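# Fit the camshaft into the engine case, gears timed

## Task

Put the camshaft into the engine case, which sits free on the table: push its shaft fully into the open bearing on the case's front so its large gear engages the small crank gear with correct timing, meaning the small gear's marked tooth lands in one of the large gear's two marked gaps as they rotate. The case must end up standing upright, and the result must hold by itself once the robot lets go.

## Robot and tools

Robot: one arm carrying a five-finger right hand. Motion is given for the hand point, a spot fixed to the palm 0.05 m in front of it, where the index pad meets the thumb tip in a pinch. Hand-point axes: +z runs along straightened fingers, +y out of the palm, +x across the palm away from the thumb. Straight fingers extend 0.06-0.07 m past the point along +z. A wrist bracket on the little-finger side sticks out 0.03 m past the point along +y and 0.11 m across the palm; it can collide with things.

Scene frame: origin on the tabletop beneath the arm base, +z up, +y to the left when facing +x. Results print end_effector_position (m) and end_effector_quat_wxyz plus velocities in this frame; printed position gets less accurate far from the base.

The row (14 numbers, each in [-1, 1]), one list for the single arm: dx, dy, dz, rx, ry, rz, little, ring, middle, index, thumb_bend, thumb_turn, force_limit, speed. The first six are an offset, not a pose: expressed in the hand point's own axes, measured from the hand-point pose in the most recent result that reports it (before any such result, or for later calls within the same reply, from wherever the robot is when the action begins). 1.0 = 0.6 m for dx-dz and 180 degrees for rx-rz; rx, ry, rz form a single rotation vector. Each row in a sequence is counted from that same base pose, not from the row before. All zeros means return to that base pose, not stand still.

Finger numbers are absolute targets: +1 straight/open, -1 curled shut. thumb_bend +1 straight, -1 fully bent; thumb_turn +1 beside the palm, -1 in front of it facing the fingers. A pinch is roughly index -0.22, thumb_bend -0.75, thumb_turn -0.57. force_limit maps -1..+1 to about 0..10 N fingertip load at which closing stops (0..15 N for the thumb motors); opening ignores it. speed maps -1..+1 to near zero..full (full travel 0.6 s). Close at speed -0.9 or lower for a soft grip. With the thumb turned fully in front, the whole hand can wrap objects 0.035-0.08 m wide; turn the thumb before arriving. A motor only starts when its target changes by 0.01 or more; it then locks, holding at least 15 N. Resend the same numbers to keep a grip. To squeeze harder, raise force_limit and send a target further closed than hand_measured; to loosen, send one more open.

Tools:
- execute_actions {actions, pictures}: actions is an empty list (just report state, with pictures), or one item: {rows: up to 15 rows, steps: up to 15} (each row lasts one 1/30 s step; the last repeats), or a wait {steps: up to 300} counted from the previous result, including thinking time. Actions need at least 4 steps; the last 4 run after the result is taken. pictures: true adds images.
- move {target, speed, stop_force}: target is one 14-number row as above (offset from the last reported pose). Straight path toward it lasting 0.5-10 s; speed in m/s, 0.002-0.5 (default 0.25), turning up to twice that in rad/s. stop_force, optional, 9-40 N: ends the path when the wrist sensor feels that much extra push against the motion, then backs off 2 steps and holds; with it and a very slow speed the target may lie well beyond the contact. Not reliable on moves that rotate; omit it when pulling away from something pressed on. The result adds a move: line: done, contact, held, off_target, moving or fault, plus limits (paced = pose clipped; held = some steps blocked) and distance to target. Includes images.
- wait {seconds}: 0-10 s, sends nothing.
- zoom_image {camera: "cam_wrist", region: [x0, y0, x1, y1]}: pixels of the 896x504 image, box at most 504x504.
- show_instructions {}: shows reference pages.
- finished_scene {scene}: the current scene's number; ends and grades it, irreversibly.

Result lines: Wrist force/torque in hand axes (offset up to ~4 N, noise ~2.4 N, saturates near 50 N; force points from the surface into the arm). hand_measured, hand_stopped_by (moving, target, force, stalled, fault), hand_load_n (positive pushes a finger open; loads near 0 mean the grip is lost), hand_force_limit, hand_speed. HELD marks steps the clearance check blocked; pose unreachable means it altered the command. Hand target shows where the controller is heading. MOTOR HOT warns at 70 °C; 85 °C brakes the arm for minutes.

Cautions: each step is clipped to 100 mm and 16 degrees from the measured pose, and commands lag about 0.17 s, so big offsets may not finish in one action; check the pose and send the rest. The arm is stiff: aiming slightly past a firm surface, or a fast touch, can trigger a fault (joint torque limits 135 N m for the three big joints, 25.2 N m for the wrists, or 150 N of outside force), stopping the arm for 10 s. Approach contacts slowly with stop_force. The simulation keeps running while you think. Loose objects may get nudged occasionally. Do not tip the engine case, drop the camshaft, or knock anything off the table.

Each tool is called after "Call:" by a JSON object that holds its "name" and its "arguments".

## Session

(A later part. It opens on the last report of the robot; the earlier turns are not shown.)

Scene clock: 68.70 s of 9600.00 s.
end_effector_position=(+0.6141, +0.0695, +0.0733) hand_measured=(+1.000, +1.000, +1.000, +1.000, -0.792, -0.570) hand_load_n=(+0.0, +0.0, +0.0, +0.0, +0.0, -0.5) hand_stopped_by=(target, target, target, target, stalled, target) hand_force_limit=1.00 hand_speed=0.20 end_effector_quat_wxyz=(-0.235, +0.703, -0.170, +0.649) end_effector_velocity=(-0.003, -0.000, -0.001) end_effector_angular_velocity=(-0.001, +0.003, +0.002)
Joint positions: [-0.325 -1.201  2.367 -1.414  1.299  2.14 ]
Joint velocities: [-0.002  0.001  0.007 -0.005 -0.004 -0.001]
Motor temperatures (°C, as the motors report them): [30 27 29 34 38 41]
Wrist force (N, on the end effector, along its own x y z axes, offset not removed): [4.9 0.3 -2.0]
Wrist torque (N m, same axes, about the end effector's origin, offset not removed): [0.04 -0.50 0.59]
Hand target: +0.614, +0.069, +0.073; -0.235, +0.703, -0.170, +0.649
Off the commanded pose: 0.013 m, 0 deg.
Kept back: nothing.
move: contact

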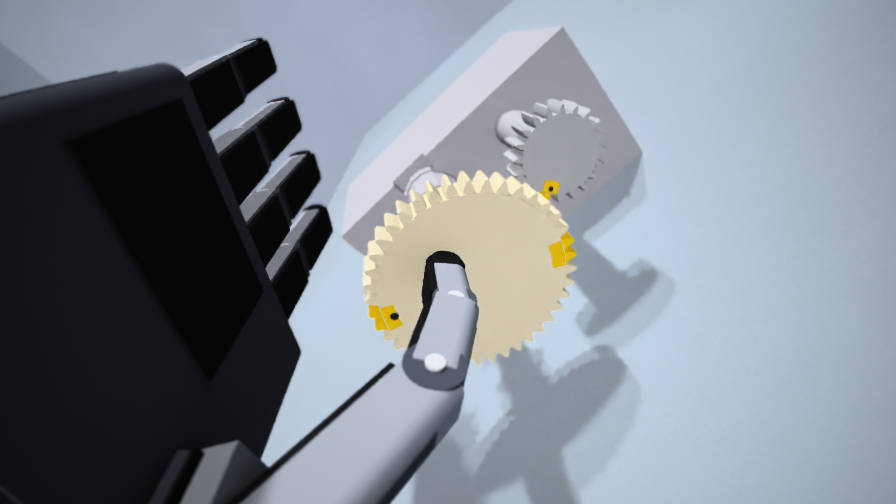

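Call:
{"name": "move", "arguments": {"target": [-0.0095,0.0095,-0.0008,0,0,0,1,1,1,1,-0.8,-0.57,1,0.2], "speed": 0.03}}

Call:
{"name": "move", "arguments": {"target": [0.006,-0.0074,0.016,0,0,0,1,1,1,1,-0.8,-0.57,1,0.2], "speed": 0.005, "stop_force": 10}}

Scene clock: 69.67 s of 9600.00 s.
end_effector_position=(+0.6134, +0.0678, +0.0656) hand_measured=(+1.000, +1.000, +1.000, +1.000, -0.792, -0.570) hand_load_n=(+0.0, +0.0, +0.0, +0.0, +0.0, +0.0) hand_stopped_by=(target, target, target, target, stalled, target) hand_force_limit=1.00 hand_speed=0.20 end_effector_quat_wxyz=(-0.235, +0.703, -0.170, +0.649) end_effector_velocity=(-0.000, -0.000, -0.001) end_effector_angular_velocity=(+0.000, -0.001, +0.000)
Joint positions: [-0.33  -1.176  2.366 -1.438  1.294  2.141]
Joint velocities: [-0.001  0.005 -0.    -0.006 -0.001  0.001]
Motor temperatures (°C, as the motors report them): [30 27 29 34 38 41]
Wrist force (N, on the end effector, along its own x y z axes, offset not removed): [2.4 -5.3 2.3]
Wrist torque (N m, same axes, about the end effector's origin, offset not removed): [-1.03 -0.41 0.24]
Hand target: +0.613, +0.068, +0.065; -0.235, +0.703, -0.170, +0.649
Off the commanded pose: 0.000 m, 0 deg.
Kept back: nothing.
move: done

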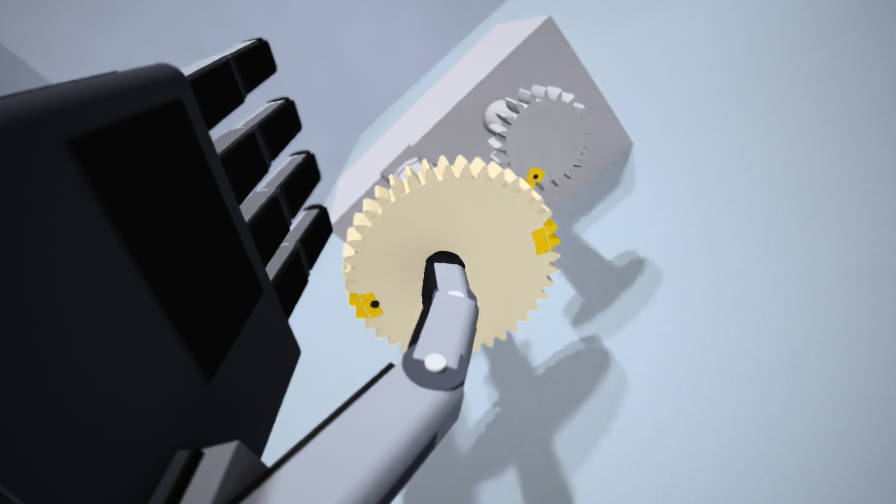

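Scene clock: 71.83 s of 9600.00 s.
end_effector_position=(+0.6212, +0.0702, +0.0698) hand_measured=(+1.000, +1.000, +1.000, +1.000, -0.788, -0.570) hand_load_n=(+0.0, +0.0, +0.0, +0.0, +5.0, +1.0) hand_stopped_by=(target, target, target, target, stalled, target) hand_force_limit=1.00 hand_speed=0.20 end_effector_quat_wxyz=(-0.235, +0.703, -0.170, +0.649) end_effector_velocity=(-0.002, +0.001, +0.001) end_effector_angular_velocity=(-0.001, -0.003, +0.003)
Joint positions: [-0.319 -1.186  2.345 -1.408  1.304  2.138]
Joint velocities: [ 0.    -0.001  0.005 -0.007 -0.003 -0.001]
Motor temperatures (°C, as the motors report them): [30 27 29 34 38 41]
Wrist force (N, on the end effector, along its own x y z axes, offset not removed): [1.3 1.4 -4.6]
Wrist torque (N m, same axes, about the end effector's origin, offset not removed): [-0.29 -0.58 0.42]
Hand target: +0.621, +0.070, +0.069; -0.235, +0.703, -0.170, +0.649
Off the commanded pose: 0.002 m, 0 deg.
Kept back: nothing.
move: contact

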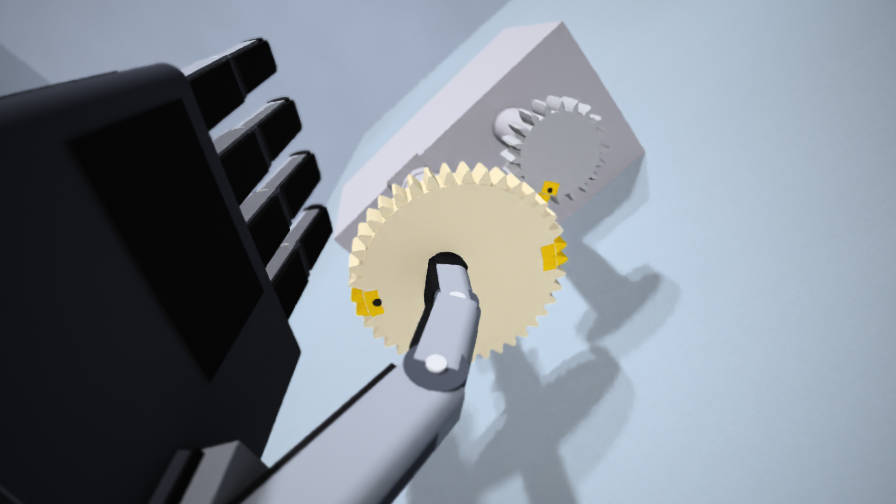

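Call:
{"name": "move", "arguments": {"target": [0.001,0.0075,-0.001,0,0,0,1,1,1,1,-0.8,-0.57,1,0.2], "speed": 0.02}}

Call:
{"name": "move", "arguments": {"target": [0.0005,-0.0038,0.0164,0,0,0,1,1,1,1,-0.8,-0.57,1,0.2], "speed": 0.005, "stop_force": 10}}

Scene clock: 72.77 s of 9600.00 s.
end_effector_position=(+0.6209, +0.0662, +0.0679) hand_measured=(+1.000, +1.000, +1.000, +1.000, -0.792, -0.570) hand_load_n=(+0.0, +0.0, +0.0, +0.0, +0.0, +0.0) hand_stopped_by=(target, target, target, target, stalled, target) hand_force_limit=1.00 hand_speed=0.20 end_effector_quat_wxyz=(-0.235, +0.703, -0.170, +0.649) end_effector_velocity=(-0.000, -0.001, -0.001) end_effector_angular_velocity=(+0.000, +0.001, +0.000)
Joint positions: [-0.331 -1.181  2.348 -1.415  1.292  2.141]
Joint velocities: [-0.003  0.002  0.001 -0.002 -0.003  0.001]
Motor temperatures (°C, as the motors report them): [30 27 29 34 38 41]
Wrist force (N, on the end effector, along its own x y z axes, offset not removed): [2.6 -2.2 -0.5]
Wrist torque (N m, same axes, about the end effector's origin, offset not removed): [-0.36 -0.23 0.28]
Hand target: +0.621, +0.066, +0.068; -0.235, +0.703, -0.170, +0.649
Off the commanded pose: 0.000 m, 0 deg.
Kept back: nothing.
move: done

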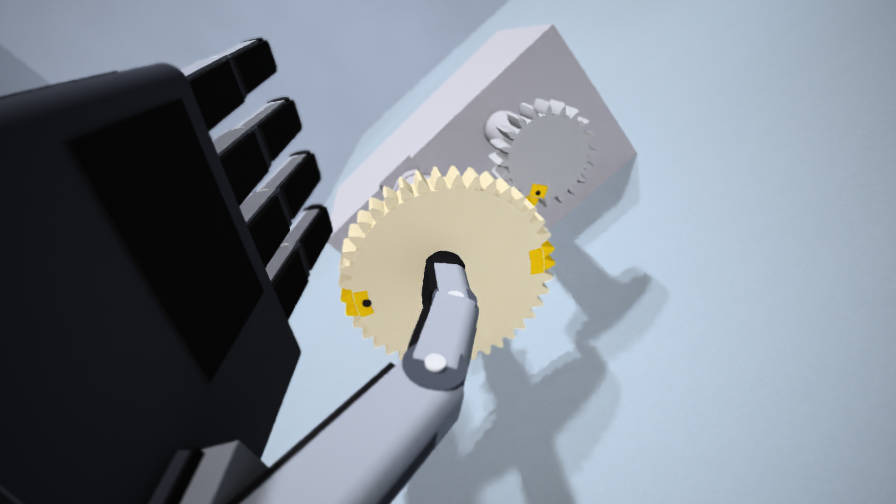

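Scene clock: 75.00 s of 9600.00 s.
end_effector_position=(+0.6305, +0.0690, +0.0690) hand_measured=(+1.000, +1.000, +1.000, +1.000, -0.792, -0.570) hand_load_n=(+0.0, +0.0, +0.0, +0.0, +0.5, +0.0) hand_stopped_by=(target, target, target, target, stalled, target) hand_force_limit=1.00 hand_speed=0.20 end_effector_quat_wxyz=(-0.235, +0.703, -0.170, +0.649) end_effector_velocity=(+0.001, -0.001, -0.000) end_effector_angular_velocity=(+0.000, -0.000, -0.001)
Joint positions: [-0.319 -1.179  2.32  -1.389  1.304  2.138]
Joint velocities: [-0.     0.001 -0.002  0.001  0.001  0.   ]
Motor temperatures (°C, as the motors report them): [30 27 29 34 38 41]
Wrist force (N, on the end effector, along its own x y z axes, offset not removed): [2.0 0.0 -0.1]
Wrist torque (N m, same axes, about the end effector's origin, offset not removed): [-0.07 -0.30 0.33]
Hand target: +0.631, +0.069, +0.069; -0.235, +0.703, -0.170, +0.649
Off the commanded pose: 0.000 m, 0 deg.
Kept back: nothing.
move: done

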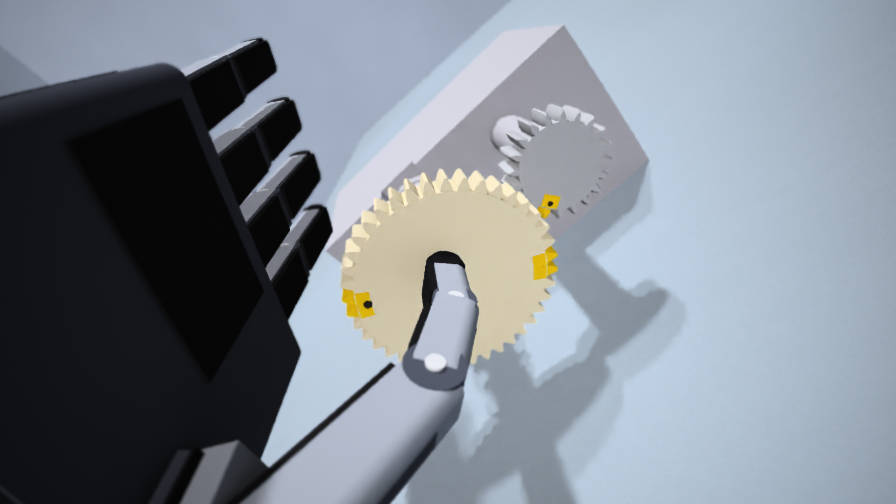

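Sliding freely now. Measuring the timing.

Call:
{"name": "zoom_image", "arguments": {"camera": "cam_wrist", "region": [460,90,640,300]}}

Call:
{"name": "zoom_image", "arguments": {"camera": "cam_wrist", "region": [330,150,580,370]}}

Region (460, 90, 640, 300) of cam_wrist's 896x504 image, scaled by 2.400, with more detail than that image has; it fills the left 432 columns of this view, and the rest is white.

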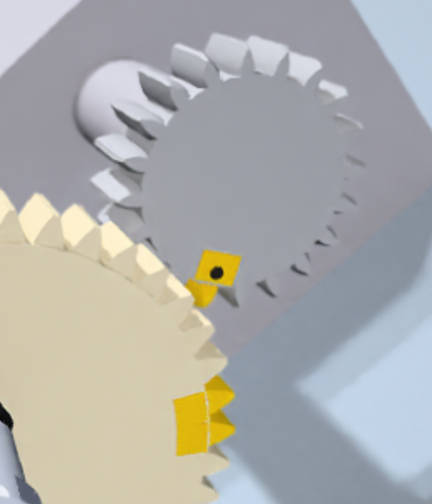

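Region (330, 150, 580, 370) of cam_wrist's 896x504 image, scaled by 2.016, with more detail than that image has; it fills the top 444 rows of this view, and the rest is white.

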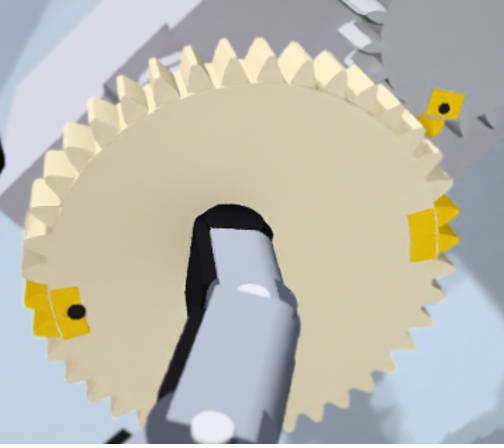

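Call:
{"name": "move", "arguments": {"target": [0.022,-0.0085,-0.002,0,0,0,1,1,1,1,-0.8,-0.57,1,0.2], "speed": 0.04}}

Call:
{"name": "move", "arguments": {"target": [-0.0002,-0.0006,0.0033,0,0,0,1,1,1,1,-0.8,-0.57,1,0.2], "speed": 0.01}}

Call:
{"name": "move", "arguments": {"target": [-0.0057,-0.0086,0.0003,0,0,0,1,1,1,1,-0.8,-0.57,1,0.2], "speed": 0.01}}

Scene clock: 76.57 s of 9600.00 s.
end_effector_position=(+0.6303, +0.0660, +0.0827) hand_measured=(+1.000, +1.000, +1.000, +1.000, -0.792, -0.570) hand_load_n=(+0.0, +0.0, +0.0, +0.0, +0.0, +0.0) hand_stopped_by=(target, target, target, target, stalled, target) hand_force_limit=1.00 hand_speed=0.20 end_effector_quat_wxyz=(-0.235, +0.703, -0.170, +0.649) end_effector_velocity=(-0.000, -0.000, +0.001) end_effector_angular_velocity=(+0.001, +0.002, -0.000)
Joint positions: [-0.327 -1.224  2.328 -1.352  1.296  2.14 ]
Joint velocities: [-0.001 -0.003  0.001  0.004 -0.001  0.001]
Motor temperatures (°C, as the motors report them): [30 27 29 34 38 41]
Wrist force (N, on the end effector, along its own x y z axes, offset not removed): [1.5 -0.6 -1.2]
Wrist torque (N m, same axes, about the end effector's origin, offset not removed): [-0.08 -0.26 0.12]
Hand target: +0.630, +0.066, +0.083; -0.235, +0.703, -0.170, +0.649
Off the commanded pose: 0.000 m, 0 deg.
Kept back: nothing.
move: done

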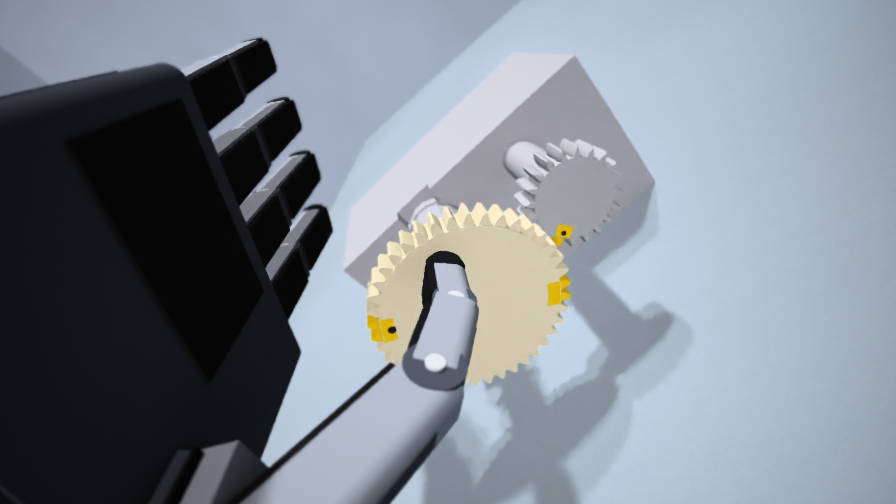

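Scene clock: 77.27 s of 9600.00 s.
end_effector_position=(+0.6322, +0.0665, +0.0828) hand_measured=(+1.000, +1.000, +1.000, +1.000, -0.792, -0.570) hand_load_n=(+0.0, +0.0, +0.0, +0.0, +0.0, -0.5) hand_stopped_by=(target, target, target, target, stalled, target) hand_force_limit=1.00 hand_speed=0.20 end_effector_quat_wxyz=(-0.235, +0.703, -0.170, +0.649) end_effector_velocity=(+0.001, +0.002, +0.001) end_effector_angular_velocity=(-0.000, -0.001, +0.003)
Joint positions: [-0.325 -1.223  2.323 -1.348  1.299  2.14 ]
Joint velocities: [ 0.003 -0.001 -0.002  0.002  0.001 -0.001]
Motor temperatures (°C, as the motors report them): [30 27 29 34 38 41]
Wrist force (N, on the end effector, along its own x y z axes, offset not removed): [4.0 -2.3 -1.6]
Wrist torque (N m, same axes, about the end effector's origin, offset not removed): [-0.34 -0.55 0.42]
Hand target: +0.632, +0.067, +0.083; -0.235, +0.703, -0.170, +0.649
Off the commanded pose: 0.000 m, 0 deg.
Kept back: nothing.
move: done

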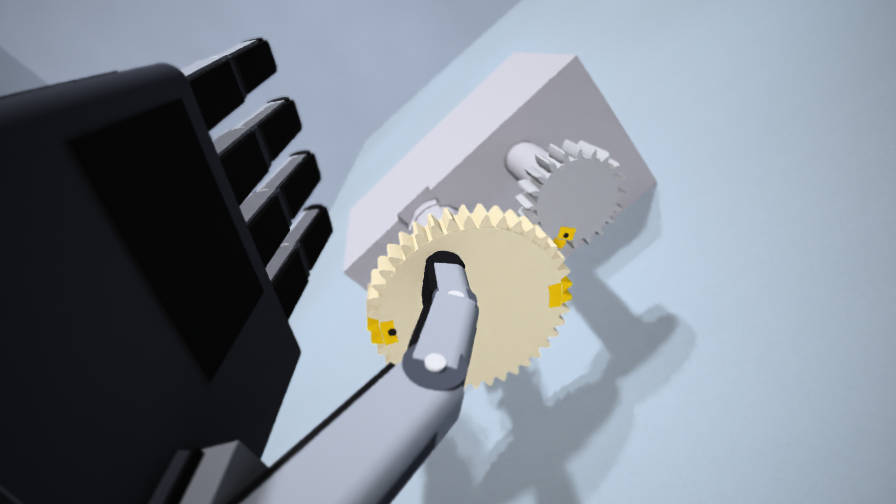

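Scene clock: 78.10 s of 9600.00 s.
end_effector_position=(+0.6317, +0.0726, +0.0827) hand_measured=(+1.000, +1.000, +1.000, +1.000, -0.788, -0.570) hand_load_n=(+0.0, +0.0, +0.0, +0.0, +4.0, -1.5) hand_stopped_by=(target, target, target, target, stalled, target) hand_force_limit=1.00 hand_speed=0.20 end_effector_quat_wxyz=(-0.235, +0.703, -0.170, +0.649) end_effector_velocity=(-0.000, +0.001, +0.000) end_effector_angular_velocity=(-0.001, -0.000, -0.000)
Joint positions: [-0.308 -1.22   2.32  -1.347  1.315  2.135]
Joint velocities: [ 0.004 -0.001  0.     0.001  0.004 -0.002]
Motor temperatures (°C, as the motors report them): [30 27 29 34 38 41]
Wrist force (N, on the end effector, along its own x y z axes, offset not removed): [3.9 1.9 -4.7]
Wrist torque (N m, same axes, about the end effector's origin, offset not removed): [-0.19 -0.41 0.36]
Hand target: +0.632, +0.073, +0.083; -0.235, +0.703, -0.170, +0.649
Off the commanded pose: 0.000 m, 0 deg.
Kept back: nothing.
move: done

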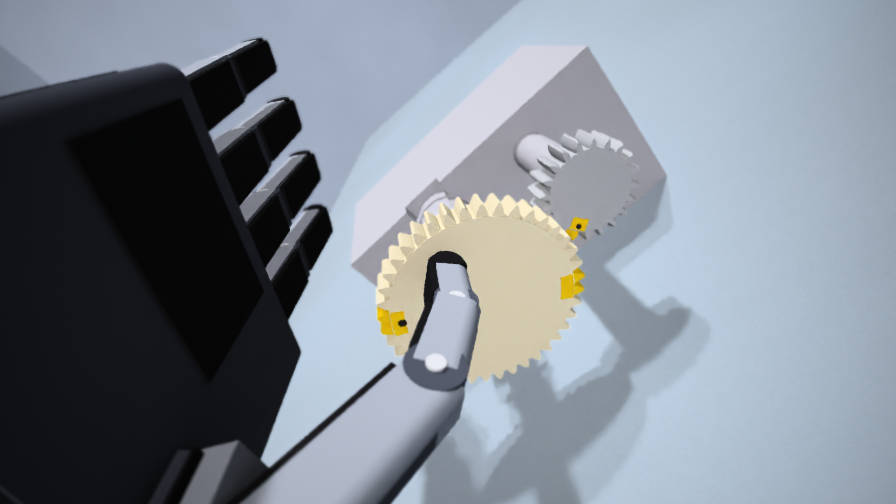

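Call:
{"name": "execute_actions", "arguments": {"actions": []}}

Scene clock: 78.73 s of 9600.00 s.
end_effector_position=(+0.6317, +0.0727, +0.0827) hand_measured=(+1.000, +1.000, +1.000, +1.000, -0.788, -0.570) hand_load_n=(+0.0, +0.0, +0.0, +0.0, +4.0, -1.5) hand_stopped_by=(target, target, target, target, stalled, target) hand_force_limit=1.00 hand_speed=0.20 end_effector_quat_wxyz=(-0.235, +0.703, -0.170, +0.649) end_effector_velocity=(-0.000, +0.001, -0.000) end_effector_angular_velocity=(+0.000, +0.001, +0.002)
Joint positions: [-0.307 -1.22   2.32  -1.347  1.315  2.135]
Joint velocities: [ 0.002 -0.    -0.     0.001 -0.    -0.   ]
Motor temperatures (°C, as the motors report them): [30 27 29 34 38 41]
Wrist force (N, on the end effector, along its own x y z axes, offset not removed): [5.0 0.7 -4.4]
Wrist torque (N m, same axes, about the end effector's origin, offset not removed): [-0.32 -0.62 0.40]
Hand target: +0.632, +0.073, +0.083; -0.235, +0.703, -0.170, +0.649
Off the commanded pose: 0.000 m, 0 deg.
Kept back: nothing.
Steps of this call (steps 1 to 19: nothing new was sent). Readings (end_effector_position | what the end effector reports):
1: (+0.6317, +0.0726, +0.0827) | hand_measured=(+1.000, +1.000, +1.000, +1.000, -0.788, -0.570) hand_load_n=(+0.0, +0.0, +0.0, +0.0, +4.0, -1.5) hand_stopped_by=(target, target, target, target, stalled, target) hand_force_limit=1.00 hand_speed=0.20
2: (+0.6317, +0.0726, +0.0827) | hand_measured=(+1.000, +1.000, +1.000, +1.000, -0.788, -0.570) hand_load_n=(+0.0, +0.0, +0.0, +0.0, +4.0, -1.5) hand_stopped_by=(target, target, target, target, stalled, target) hand_force_limit=1.00 hand_speed=0.20
4: (+0.6317, +0.0727, +0.0827) | hand_measured=(+1.000, +1.000, +1.000, +1.000, -0.788, -0.570) hand_load_n=(+0.0, +0.0, +0.0, +0.0, +4.0, -1.5) hand_stopped_by=(target, target, target, target, stalled, target) hand_force_limit=1.00 hand_speed=0.20
8: (+0.6317, +0.0727, +0.0827) | hand_measured=(+1.000, +1.000, +1.000, +1.000, -0.788, -0.570) hand_load_n=(+0.0, +0.0, +0.0, +0.0, +4.0, -1.5) hand_stopped_by=(target, target, target, target, stalled, target) hand_force_limit=1.00 hand_speed=0.20
19: the state above

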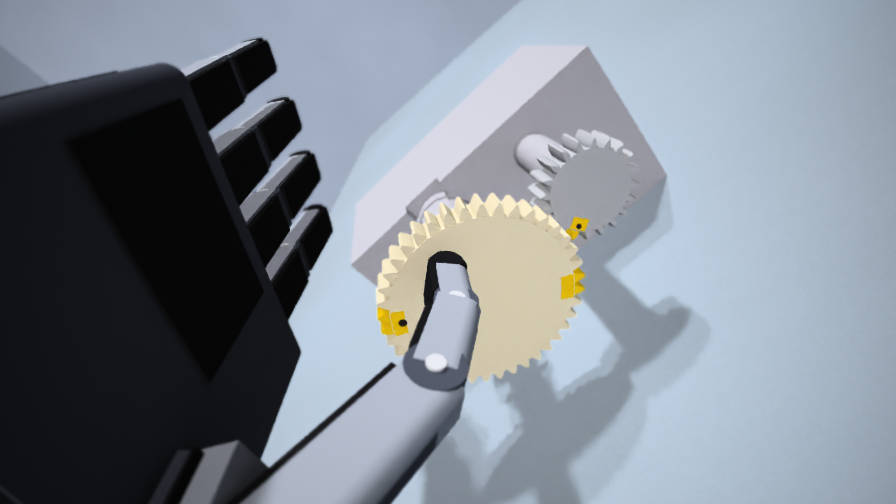

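Call:
{"name": "execute_actions", "arguments": {"actions": [{"rows":[[0,0,-0.005,0,0,0,1,1,1,1,-0.8,-0.57,1,0.2],[0,0,-0.005,0,0,0,1,1,1,1,-0.8,-0.57,1,0.2],[0,0,-0.005,0,0,0,1,1,1,1,-0.8,-0.57,1,0.2],[-0.01,-0.006,-0.007,0,0,0,1,1,1,1,-0.8,-0.57,1,0.2],[-0.02,-0.012,-0.009,0,0,0,1,1,1,1,-0.8,-0.57,1,0.2],[-0.03,-0.018,-0.01,0,0,0,1,1,1,1,-0.8,-0.57,1,0.2],[-0.0417,-0.0258,-0.011,0,0,0,1,1,1,1,-0.8,-0.57,1,0.2]],"steps":15}]}}

Call:
{"name": "wait", "arguments": {"seconds": 0.3}}

Scene clock: 79.97 s of 9600.00 s.
end_effector_position=(+0.6223, +0.0934, +0.0729) hand_measured=(+1.000, +1.000, +1.000, +1.000, -0.792, -0.570) hand_load_n=(+0.0, +0.0, +0.0, +0.0, +0.0, +0.0) hand_stopped_by=(target, target, target, target, stalled, target) hand_force_limit=1.00 hand_speed=0.20 end_effector_quat_wxyz=(-0.236, +0.703, -0.170, +0.649) end_effector_velocity=(-0.014, +0.061, -0.027) end_effector_angular_velocity=(+0.002, -0.003, -0.001)
Joint positions: [-0.253 -1.184  2.326 -1.385  1.367  2.122]
Joint velocities: [ 0.169  0.116 -0.023 -0.088  0.165 -0.039]
Motor temperatures (°C, as the motors report them): [30 27 29 34 38 41]
Wrist force (N, on the end effector, along its own x y z axes, offset not removed): [0.6 -3.1 2.0]
Wrist torque (N m, same axes, about the end effector's origin, offset not removed): [-0.51 -0.34 0.18]
Steps of this call (steps 1 to 26: nothing new was sent; steps 27 to 37: the first 11 steps of this action). Readings (end_effector_position | what the end effector reports):
27: (+0.6317, +0.0727, +0.0827) | hand_measured=(+1.000, +1.000, +1.000, +1.000, -0.788, -0.570) hand_load_n=(+0.0, +0.0, +0.0, +0.0, +4.0, -1.5) hand_stopped_by=(target, target, target, target, stalled, target) hand_force_limit=1.00 hand_speed=0.20
28: (+0.6312, +0.0727, +0.0827) | hand_measured=(+1.000, +1.000, +1.000, +1.000, -0.788, -0.570) hand_load_n=(+0.0, +0.0, +0.0, +0.0, +4.0, -1.5) hand_stopped_by=(target, target, target, target, stalled, target) hand_force_limit=1.00 hand_speed=0.20
30: (+0.6299, +0.0728, +0.0826) | hand_measured=(+1.000, +1.000, +1.000, +1.000, -0.792, -0.570) hand_load_n=(+0.0, +0.0, +0.0, +0.0, +0.0, +0.0) hand_stopped_by=(target, target, target, target, stalled, target) hand_force_limit=1.00 hand_speed=0.20
34: (+0.6254, +0.0833, +0.0776) | hand_measured=(+1.000, +1.000, +1.000, +1.000, -0.792, -0.570) hand_load_n=(+0.0, +0.0, +0.0, +0.0, +0.0, +0.0) hand_stopped_by=(target, target, target, target, stalled, target) hand_force_limit=1.00 hand_speed=0.20
37: the state above

Scene clock: 80.40 s of 9600.00 s.
end_effector_position=(+0.6216, +0.0984, +0.0707) hand_measured=(+1.000, +1.000, +1.000, +1.000, -0.792, -0.570) hand_load_n=(+0.0, +0.0, +0.0, +0.0, +0.0, +0.0) hand_stopped_by=(target, target, target, target, stalled, target) hand_force_limit=1.00 hand_speed=0.20 end_effector_quat_wxyz=(-0.235, +0.703, -0.170, +0.649) end_effector_velocity=(+0.000, -0.000, -0.001) end_effector_angular_velocity=(-0.000, +0.000, -0.001)
Joint positions: [-0.238 -1.174  2.323 -1.393  1.383  2.118]
Joint velocities: [ 0.     0.001 -0.001  0.     0.001 -0.   ]
Motor temperatures (°C, as the motors report them): [30 27 29 34 38 41]
Wrist force (N, on the end effector, along its own x y z axes, offset not removed): [-0.5 -1.6 -3.4]
Wrist torque (N m, same axes, about the end effector's origin, offset not removed): [-0.12 0.16 0.10]
Hand target: +0.622, +0.098, +0.071; -0.235, +0.703, -0.170, +0.649
Off the commanded pose: 0.000 m, 0 deg.
Kept back: nothing.
Steps of this call (steps 1 to 4: the last 4 steps of your previous action; steps 5 to 13: nothing new was sent). Readings (end_effector_position | what the end effector reports):
1: (+0.6220, +0.0951, +0.0722) | hand_measured=(+1.000, +1.000, +1.000, +1.000, -0.792, -0.570) hand_load_n=(+0.0, +0.0, +0.0, +0.0, +0.0, +0.0) hand_stopped_by=(target, target, target, target, stalled, target) hand_force_limit=1.00 hand_speed=0.20
2: (+0.6218, +0.0962, +0.0717) | hand_measured=(+1.000, +1.000, +1.000, +1.000, -0.792, -0.570) hand_load_n=(+0.0, +0.0, +0.0, +0.0, +0.0, +0.0) hand_stopped_by=(target, target, target, target, stalled, target) hand_force_limit=1.00 hand_speed=0.20
4: (+0.6217, +0.0974, +0.0712) | hand_measured=(+1.000, +1.000, +1.000, +1.000, -0.792, -0.570) hand_load_n=(+0.0, +0.0, +0.0, +0.0, +0.0, +0.0) hand_stopped_by=(target, target, target, target, stalled, target) hand_force_limit=1.00 hand_speed=0.20
8: (+0.6216, +0.0982, +0.0708) | hand_measured=(+1.000, +1.000, +1.000, +1.000, -0.792, -0.570) hand_load_n=(+0.0, +0.0, +0.0, +0.0, +0.0, +0.0) hand_stopped_by=(target, target, target, target, stalled, target) hand_force_limit=1.00 hand_speed=0.20
13: the state above

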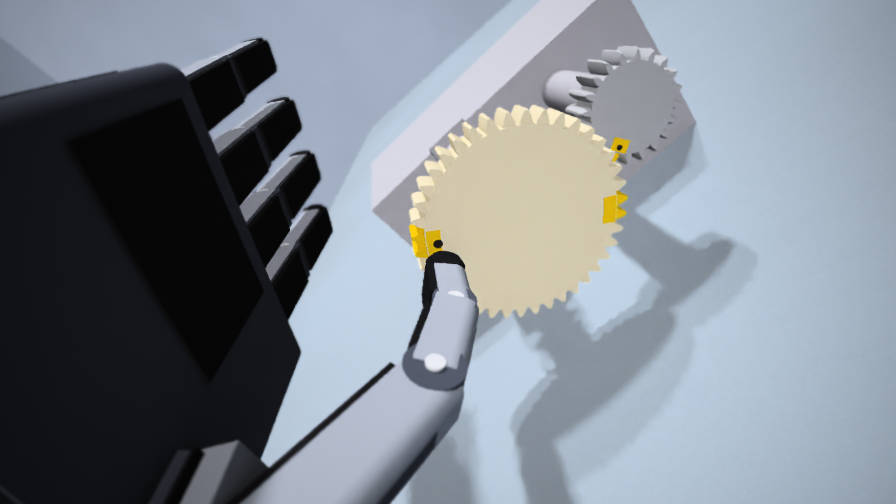

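Call:
{"name": "move", "arguments": {"target": [0.008,0.003,0.004,0,0,0,1,1,1,-0.5,-0.8,-0.57,1,-0.6], "speed": 0.02}}

Scene clock: 82.47 s of 9600.00 s.
end_effector_position=(+0.6246, +0.0945, +0.0737) hand_measured=(+1.000, +1.000, +1.000, -0.036, -0.792, -0.570) hand_load_n=(+0.0, +0.0, +0.0, +10.0, +1.0, +0.0) hand_stopped_by=(target, target, target, force, stalled, target) hand_force_limit=1.00 hand_speed=-0.60 end_effector_quat_wxyz=(-0.235, +0.703, -0.170, +0.649) end_effector_velocity=(+0.001, -0.002, +0.001) end_effector_angular_velocity=(-0.000, -0.002, -0.003)
Joint positions: [-0.248 -1.184  2.319 -1.38   1.373  2.12 ]
Joint velocities: [-0.003 -0.002  0.    -0.     0.     0.001]
Motor temperatures (°C, as the motors report them): [30 27 29 34 38 41]
Wrist force (N, on the end effector, along its own x y z axes, offset not removed): [2.9 -4.7 7.2]
Wrist torque (N m, same axes, about the end effector's origin, offset not removed): [-0.49 -0.60 0.47]
Hand target: +0.625, +0.095, +0.074; -0.235, +0.703, -0.170, +0.649
Off the commanded pose: 0.000 m, 0 deg.
Kept back: nothing.
move: done

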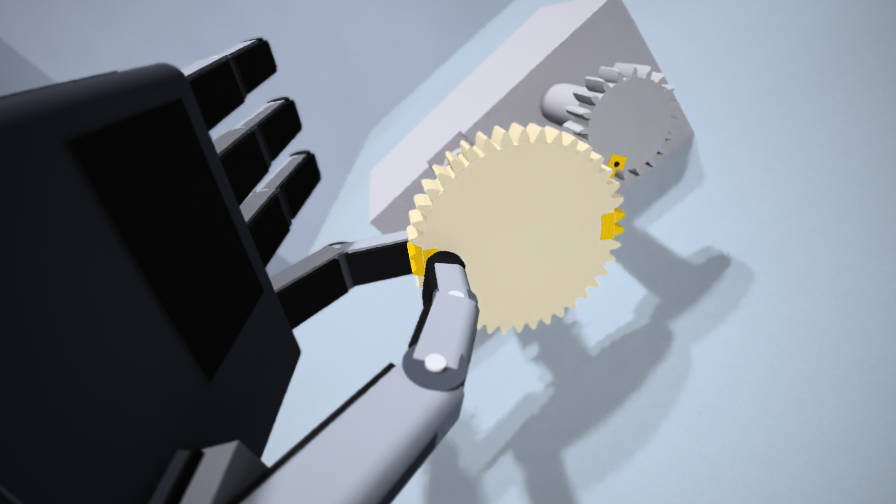

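Call:
{"name": "move", "arguments": {"target": [0,-0.0003,0.0017,0,0,0,1,1,1,-0.55,-0.8,-0.57,1,-0.8], "speed": 0.005}}

Scene clock: 83.40 s of 9600.00 s.
end_effector_position=(+0.6257, +0.0947, +0.0738) hand_measured=(+1.000, +1.000, +1.000, -0.036, -0.792, -0.570) hand_load_n=(+0.0, +0.0, +0.0, +6.5, +1.0, +0.0) hand_stopped_by=(target, target, target, force, stalled, target) hand_force_limit=1.00 hand_speed=-0.80 end_effector_quat_wxyz=(-0.235, +0.703, -0.170, +0.650) end_effector_velocity=(-0.000, +0.001, -0.000) end_effector_angular_velocity=(+0.001, +0.001, +0.001)
Joint positions: [-0.247 -1.183  2.317 -1.377  1.374  2.12 ]
Joint velocities: [ 0.001  0.001 -0.     0.001  0.     0.   ]
Motor temperatures (°C, as the motors report them): [30 27 29 34 38 41]
Wrist force (N, on the end effector, along its own x y z axes, offset not removed): [0.3 -5.2 -1.5]
Wrist torque (N m, same axes, about the end effector's origin, offset not removed): [-0.47 -0.21 0.21]
Hand target: +0.626, +0.095, +0.074; -0.235, +0.703, -0.170, +0.649
Off the commanded pose: 0.000 m, 0 deg.
Kept back: nothing.
move: done

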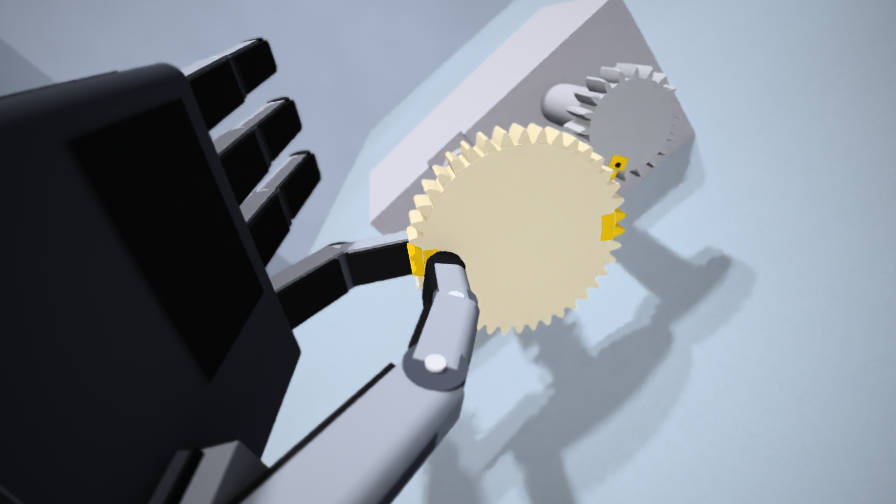

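Call:
{"name": "execute_actions", "arguments": {"actions": [{"rows":[[0,0,0,0,0,0,1,1,1,-0.6,-0.8,-0.57,1,-0.6]],"steps":8}]}}

Call:
{"name": "move", "arguments": {"target": [-0.007,0.0027,-0.0033,0.0029,0.0084,-0.049,1,1,1,-0.6,-0.8,-0.57,1,-0.6], "speed": 0.05}}

Scene clock: 83.77 s of 9600.00 s.
end_effector_position=(+0.6257, +0.0948, +0.0737) hand_measured=(+1.000, +1.000, +1.000, -0.044, -0.792, -0.570) hand_load_n=(+0.0, +0.0, +0.0, +11.0, +1.5, -0.5) hand_stopped_by=(target, target, target, force, stalled, target) hand_force_limit=1.00 hand_speed=-0.60 end_effector_quat_wxyz=(-0.235, +0.703, -0.170, +0.649) end_effector_velocity=(+0.000, -0.000, -0.000) end_effector_angular_velocity=(-0.001, +0.000, -0.001)
Joint positions: [-0.247 -1.183  2.317 -1.377  1.374  2.12 ]
Joint velocities: [-0.001  0.    -0.     0.001 -0.    -0.   ]
Motor temperatures (°C, as the motors report them): [30 27 29 34 38 41]
Wrist force (N, on the end effector, along its own x y z axes, offset not removed): [1.2 -3.6 0.6]
Wrist torque (N m, same axes, about the end effector's origin, offset not removed): [-0.10 -0.26 0.21]
Steps of this call (steps 1 to 7: nothing new was sent; steps 8 to 11: the first 4 steps of this action). Readings (end_effector_position | what the end effector reports):
8: (+0.6257, +0.0948, +0.0737) | hand_measured=(+1.000, +1.000, +1.000, -0.036, -0.792, -0.570) hand_load_n=(+0.0, +0.0, +0.0, +7.0, +1.0, +0.0) hand_stopped_by=(target, target, target, moving, stalled, target) hand_force_limit=1.00 hand_speed=-0.60
9: (+0.6257, +0.0948, +0.0737) | hand_measured=(+1.000, +1.000, +1.000, -0.036, -0.792, -0.570) hand_load_n=(+0.0, +0.0, +0.0, +7.0, +1.0, +0.0) hand_stopped_by=(target, target, target, moving, stalled, target) hand_force_limit=1.00 hand_speed=-0.60
11: the state above

Scene clock: 85.83 s of 9600.00 s.
end_effector_position=(+0.6234, +0.0955, +0.0695) hand_measured=(+1.000, +1.000, +1.000, -0.042, -0.792, -0.570) hand_load_n=(+0.0, +0.0, +0.0, +12.0, +1.5, -2.5) hand_stopped_by=(target, target, target, force, stalled, target) hand_force_limit=1.00 hand_speed=-0.60 end_effector_quat_wxyz=(-0.186, +0.704, -0.116, +0.675) end_effector_velocity=(+0.000, -0.001, -0.000) end_effector_angular_velocity=(-0.010, -0.003, -0.001)
Joint positions: [-0.221 -1.128  2.32  -1.463  1.403  1.965]
Joint velocities: [ 0.     0.003  0.    -0.005  0.002 -0.01 ]
Motor temperatures (°C, as the motors report them): [30 27 29 34 38 41]
Wrist force (N, on the end effector, along its own x y z axes, offset not removed): [14.8 -3.4 10.8]
Wrist torque (N m, same axes, about the end effector's origin, offset not removed): [-0.41 -0.81 0.53]
Hand target: +0.623, +0.095, +0.069; -0.185, +0.704, -0.115, +0.676
Off your previous action's commanded pose: 0.000 m, 0 deg at its last step (step 4 of this call).
Off the commanded pose: 0.000 m, 0 deg.
Kept back: nothing.
move: done

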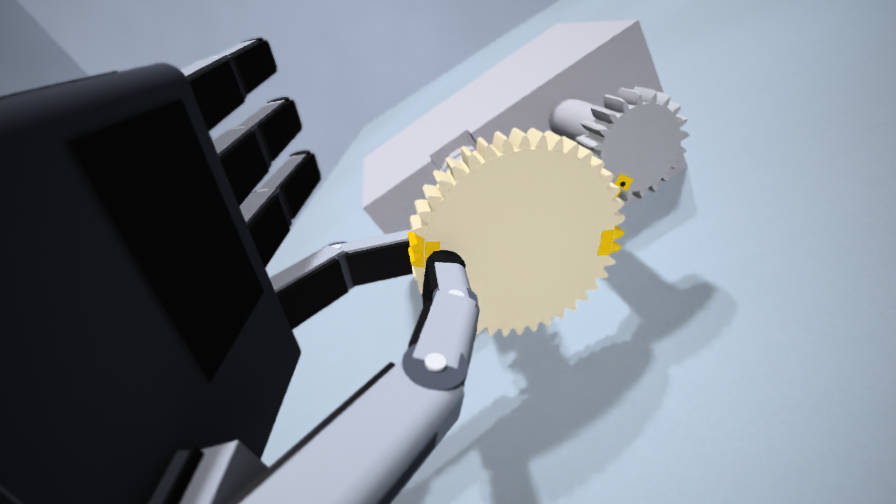

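Call:
{"name": "zoom_image", "arguments": {"camera": "cam_wrist", "region": [400,60,720,280]}}

Region (400, 60, 720, 280) of cam_wrist's 896x504 image, scaled by 1.575, with more detail than that image has; it fills the top 346 rows of this view, and the rest is white.

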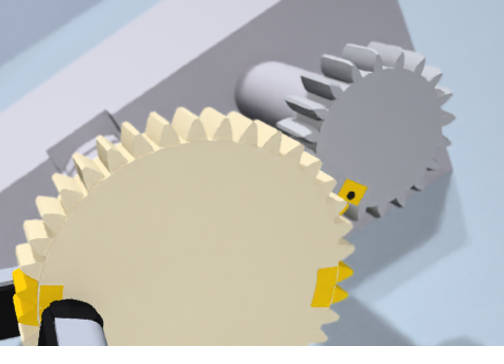

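Call:
{"name": "move", "arguments": {"target": [0.003,0,0,0,0,0,1,1,1,-0.65,-0.8,-0.57,1,-0.6], "speed": 0.01}}

Call:
{"name": "move", "arguments": {"target": [0.0005,0.0014,-0.0082,0,0,0,1,1,1,-0.65,-0.8,-0.57,1,-0.6], "speed": 0.006, "stop_force": 11}}

Scene clock: 86.90 s of 9600.00 s.
end_effector_position=(+0.6235, +0.0948, +0.0710) hand_measured=(+1.000, +1.000, +1.000, -0.042, -0.790, -0.570) hand_load_n=(+0.0, +0.0, +0.0, +13.0, +1.0, -2.0) hand_stopped_by=(target, target, target, force, stalled, target) hand_force_limit=1.00 hand_speed=-0.60 end_effector_quat_wxyz=(-0.186, +0.704, -0.116, +0.675) end_effector_velocity=(+0.000, +0.001, +0.002) end_effector_angular_velocity=(+0.000, -0.002, +0.002)
Joint positions: [-0.222 -1.133  2.321 -1.459  1.401  1.966]
Joint velocities: [ 0.001 -0.003  0.001  0.001 -0.001  0.   ]
Motor temperatures (°C, as the motors report them): [30 27 29 34 38 41]
Wrist force (N, on the end effector, along its own x y z axes, offset not removed): [4.9 -6.6 7.3]
Wrist torque (N m, same axes, about the end effector's origin, offset not removed): [-0.50 0.13 0.04]
Hand target: +0.624, +0.095, +0.071; -0.186, +0.704, -0.116, +0.675
Off the commanded pose: 0.000 m, 0 deg.
Kept back: nothing.
move: done

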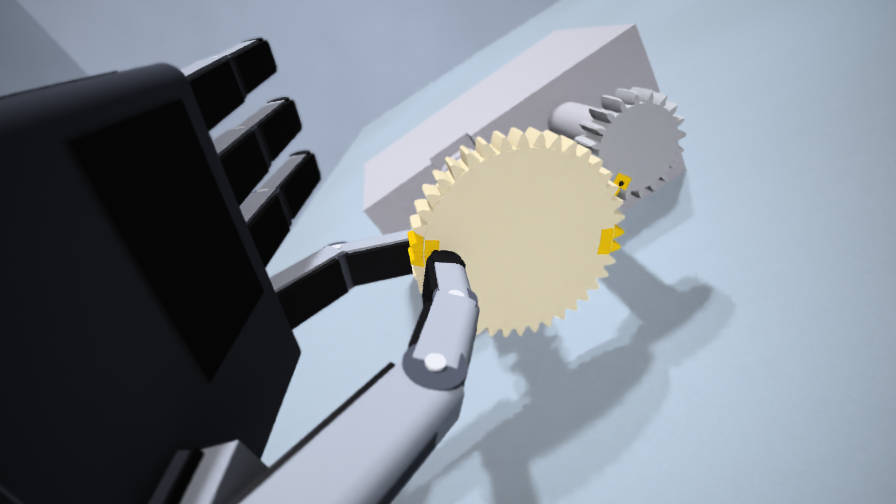

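Scene clock: 87.97 s of 9600.00 s.
end_effector_position=(+0.6188, +0.0934, +0.0710) hand_measured=(+1.000, +1.000, +1.000, -0.042, -0.790, -0.570) hand_load_n=(+0.0, +0.0, +0.0, +11.0, +2.0, -1.5) hand_stopped_by=(target, target, target, force, stalled, target) hand_force_limit=1.00 hand_speed=-0.60 end_effector_quat_wxyz=(-0.186, +0.704, -0.116, +0.675) end_effector_velocity=(-0.001, +0.002, +0.000) end_effector_angular_velocity=(+0.000, -0.001, +0.003)
Joint positions: [-0.227 -1.135  2.335 -1.471  1.397  1.967]
Joint velocities: [ 0.002 -0.     0.002 -0.003 -0.001 -0.   ]
Motor temperatures (°C, as the motors report them): [30 27 29 34 38 41]
Wrist force (N, on the end effector, along its own x y z axes, offset not removed): [0.7 -1.4 5.4]
Wrist torque (N m, same axes, about the end effector's origin, offset not removed): [-0.45 -0.13 0.09]
Hand target: +0.619, +0.093, +0.071; -0.186, +0.704, -0.116, +0.675
Off the commanded pose: 0.000 m, 0 deg.
Kept back: nothing.
move: done

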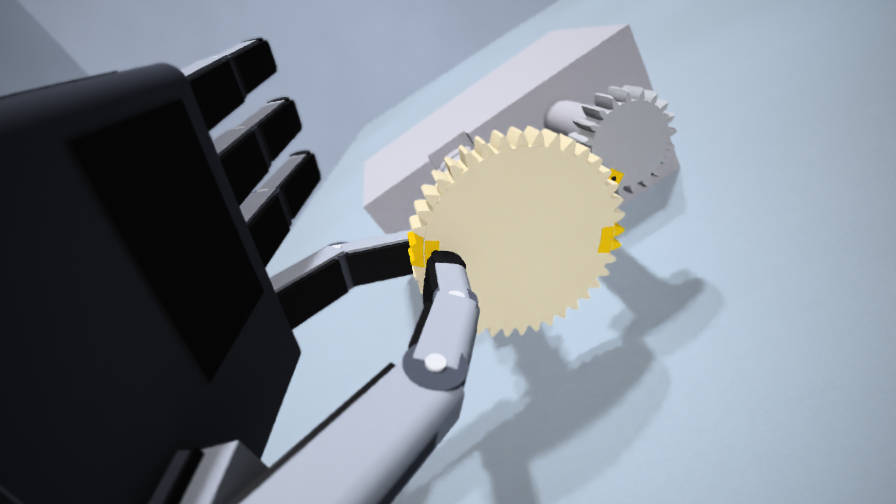

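Call:
{"name": "move", "arguments": {"target": [-0.0072,0.002,0,0,0,0,1,1,1,-0.65,-0.8,-0.57,1,-0.6], "speed": 0.006, "stop_force": 10}}

Scene clock: 89.17 s of 9600.00 s.
end_effector_position=(+0.6186, +0.0941, +0.0667) hand_measured=(+1.000, +1.000, +1.000, -0.042, -0.790, -0.570) hand_load_n=(+0.0, +0.0, +0.0, +10.0, +2.5, -2.0) hand_stopped_by=(target, target, target, force, stalled, target) hand_force_limit=1.00 hand_speed=-0.60 end_effector_quat_wxyz=(-0.186, +0.704, -0.116, +0.675) end_effector_velocity=(+0.000, +0.001, -0.001) end_effector_angular_velocity=(-0.000, -0.001, +0.001)
Joint positions: [-0.226 -1.121  2.332 -1.482  1.398  1.967]
Joint velocities: [ 0.001  0.003 -0.001 -0.002  0.    -0.001]
Motor temperatures (°C, as the motors report them): [30 27 29 34 38 41]
Wrist force (N, on the end effector, along its own x y z axes, offset not removed): [4.8 -5.5 -1.3]
Wrist torque (N m, same axes, about the end effector's origin, offset not removed): [-0.30 -0.28 0.34]
Hand target: +0.619, +0.094, +0.067; -0.186, +0.704, -0.116, +0.675
Off the commanded pose: 0.000 m, 0 deg.
Kept back: nothing.
move: done

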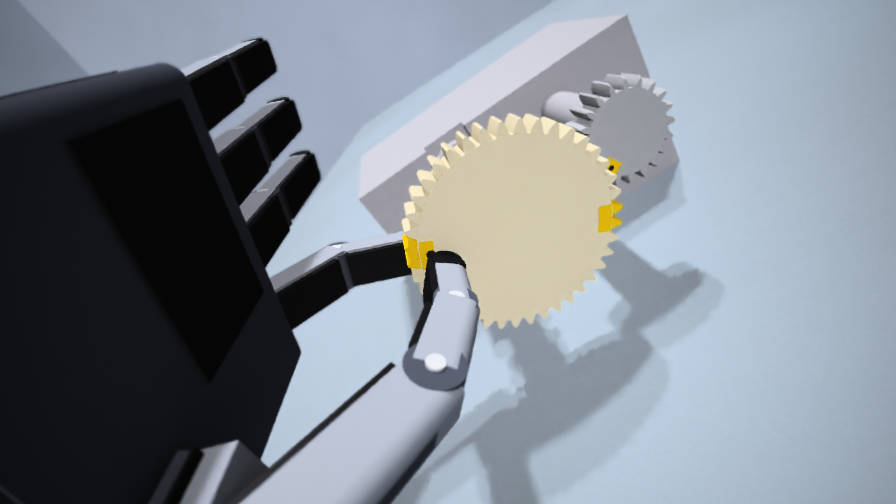

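Call:
{"name": "move", "arguments": {"target": [-0.0095,0.004,0,0,0,0,1,1,1,-0.65,-0.8,-0.57,1,-0.6], "speed": 0.006, "stop_force": 10}}

Call:
{"name": "zoom_image", "arguments": {"camera": "cam_wrist", "region": [380,30,720,330]}}

Scene clock: 90.63 s of 9600.00 s.
end_effector_position=(+0.6185, +0.0943, +0.0606) hand_measured=(+1.000, +1.000, +1.000, -0.042, -0.790, -0.570) hand_load_n=(+0.0, +0.0, +0.0, +10.0, +3.0, -2.0) hand_stopped_by=(target, target, target, force, stalled, target) hand_force_limit=1.00 hand_speed=-0.60 end_effector_quat_wxyz=(-0.186, +0.704, -0.116, +0.675) end_effector_velocity=(-0.000, +0.000, -0.001) end_effector_angular_velocity=(+0.000, +0.001, +0.000)
Joint positions: [-0.226 -1.101  2.329 -1.498  1.398  1.967]
Joint velocities: [ 0.     0.004 -0.001 -0.001 -0.    -0.   ]
Motor temperatures (°C, as the motors report them): [30 27 29 34 38 41]
Wrist force (N, on the end effector, along its own x y z axes, offset not removed): [4.7 -2.4 2.7]
Wrist torque (N m, same axes, about the end effector's origin, offset not removed): [-0.21 -0.42 0.23]
Hand target: +0.618, +0.094, +0.060; -0.186, +0.704, -0.116, +0.675
Off the commanded pose: 0.000 m, 0 deg.
Kept back: nothing.
move: done

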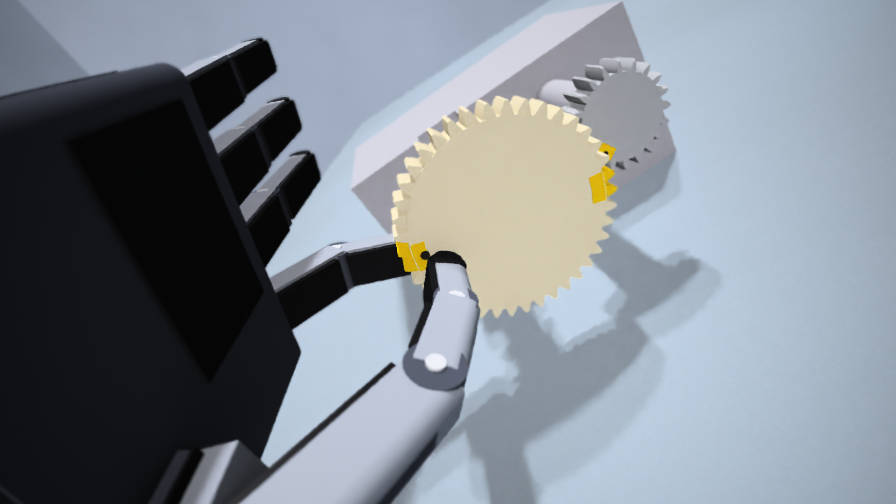

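Region (380, 30, 720, 330) of cam_wrist's 896x504 image, scaled by 1.482, with more detail than that image has; it fills the top 445 rows of this view, and the rest is white.

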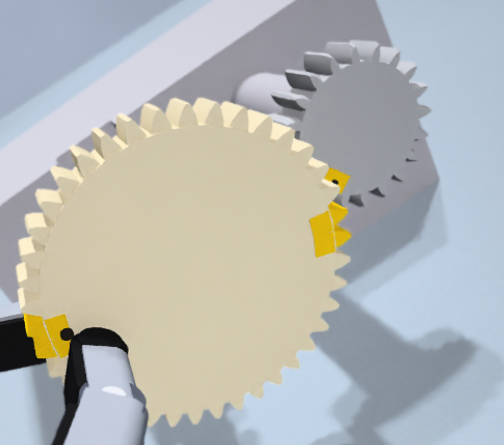

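Call:
{"name": "move", "arguments": {"target": [-0.0011,-0.0034,0.0197,0,0,0,1,1,1,-0.65,-0.8,-0.57,1,-0.6], "speed": 0.006, "stop_force": 10}}

Call:
{"name": "zoom_image", "arguments": {"camera": "cam_wrist", "region": [480,30,720,250]}}

Scene clock: 92.13 s of 9600.00 s.
end_effector_position=(+0.6236, +0.0960, +0.0605) hand_measured=(+1.000, +1.000, +1.000, -0.042, -0.790, -0.570) hand_load_n=(+0.0, +0.0, +0.0, +9.5, +3.5, -1.5) hand_stopped_by=(target, target, target, force, stalled, target) hand_force_limit=1.00 hand_speed=-0.60 end_effector_quat_wxyz=(-0.186, +0.704, -0.116, +0.675) end_effector_velocity=(-0.002, +0.001, +0.001) end_effector_angular_velocity=(-0.001, -0.003, +0.003)
Joint positions: [-0.22  -1.099  2.313 -1.485  1.403  1.965]
Joint velocities: [ 0.    -0.001  0.006 -0.008 -0.003 -0.001]
Motor temperatures (°C, as the motors report them): [30 27 29 34 38 41]
Wrist force (N, on the end effector, along its own x y z axes, offset not removed): [0.4 0.4 0.1]
Wrist torque (N m, same axes, about the end effector's origin, offset not removed): [-0.33 -0.05 0.18]
Hand target: +0.623, +0.096, +0.061; -0.186, +0.704, -0.116, +0.675
Off the commanded pose: 0.007 m, 0 deg.
Kept back: nothing.
move: contact

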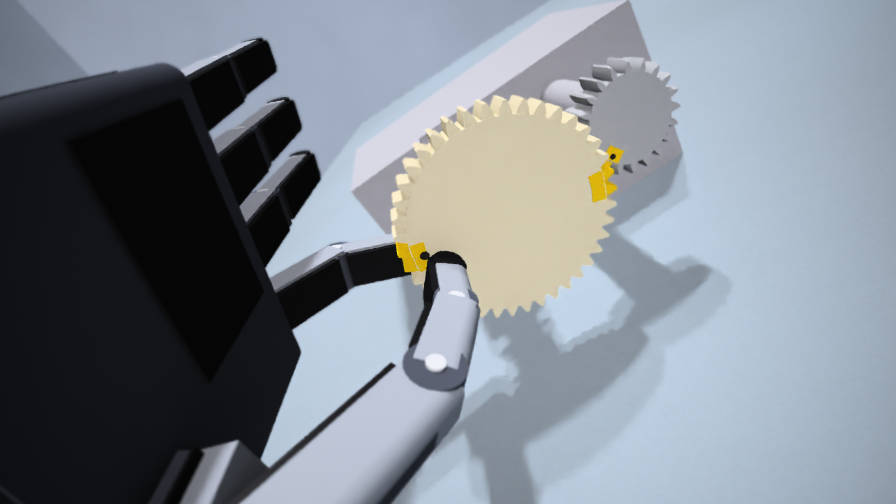

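Region (480, 30, 720, 250) of cam_wrist's 896x504 image, scaled by 2.100, with more detail than that image has; it fills the top 462 rows of this view, and the rest is white.

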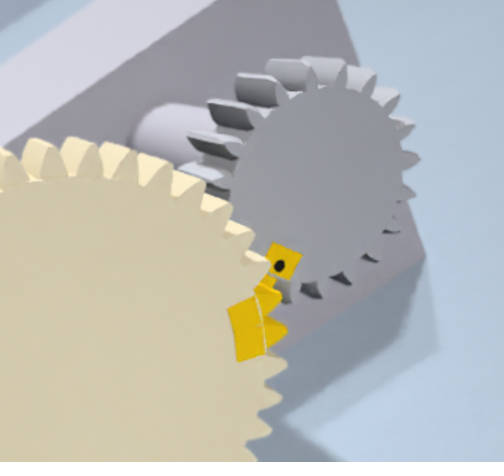

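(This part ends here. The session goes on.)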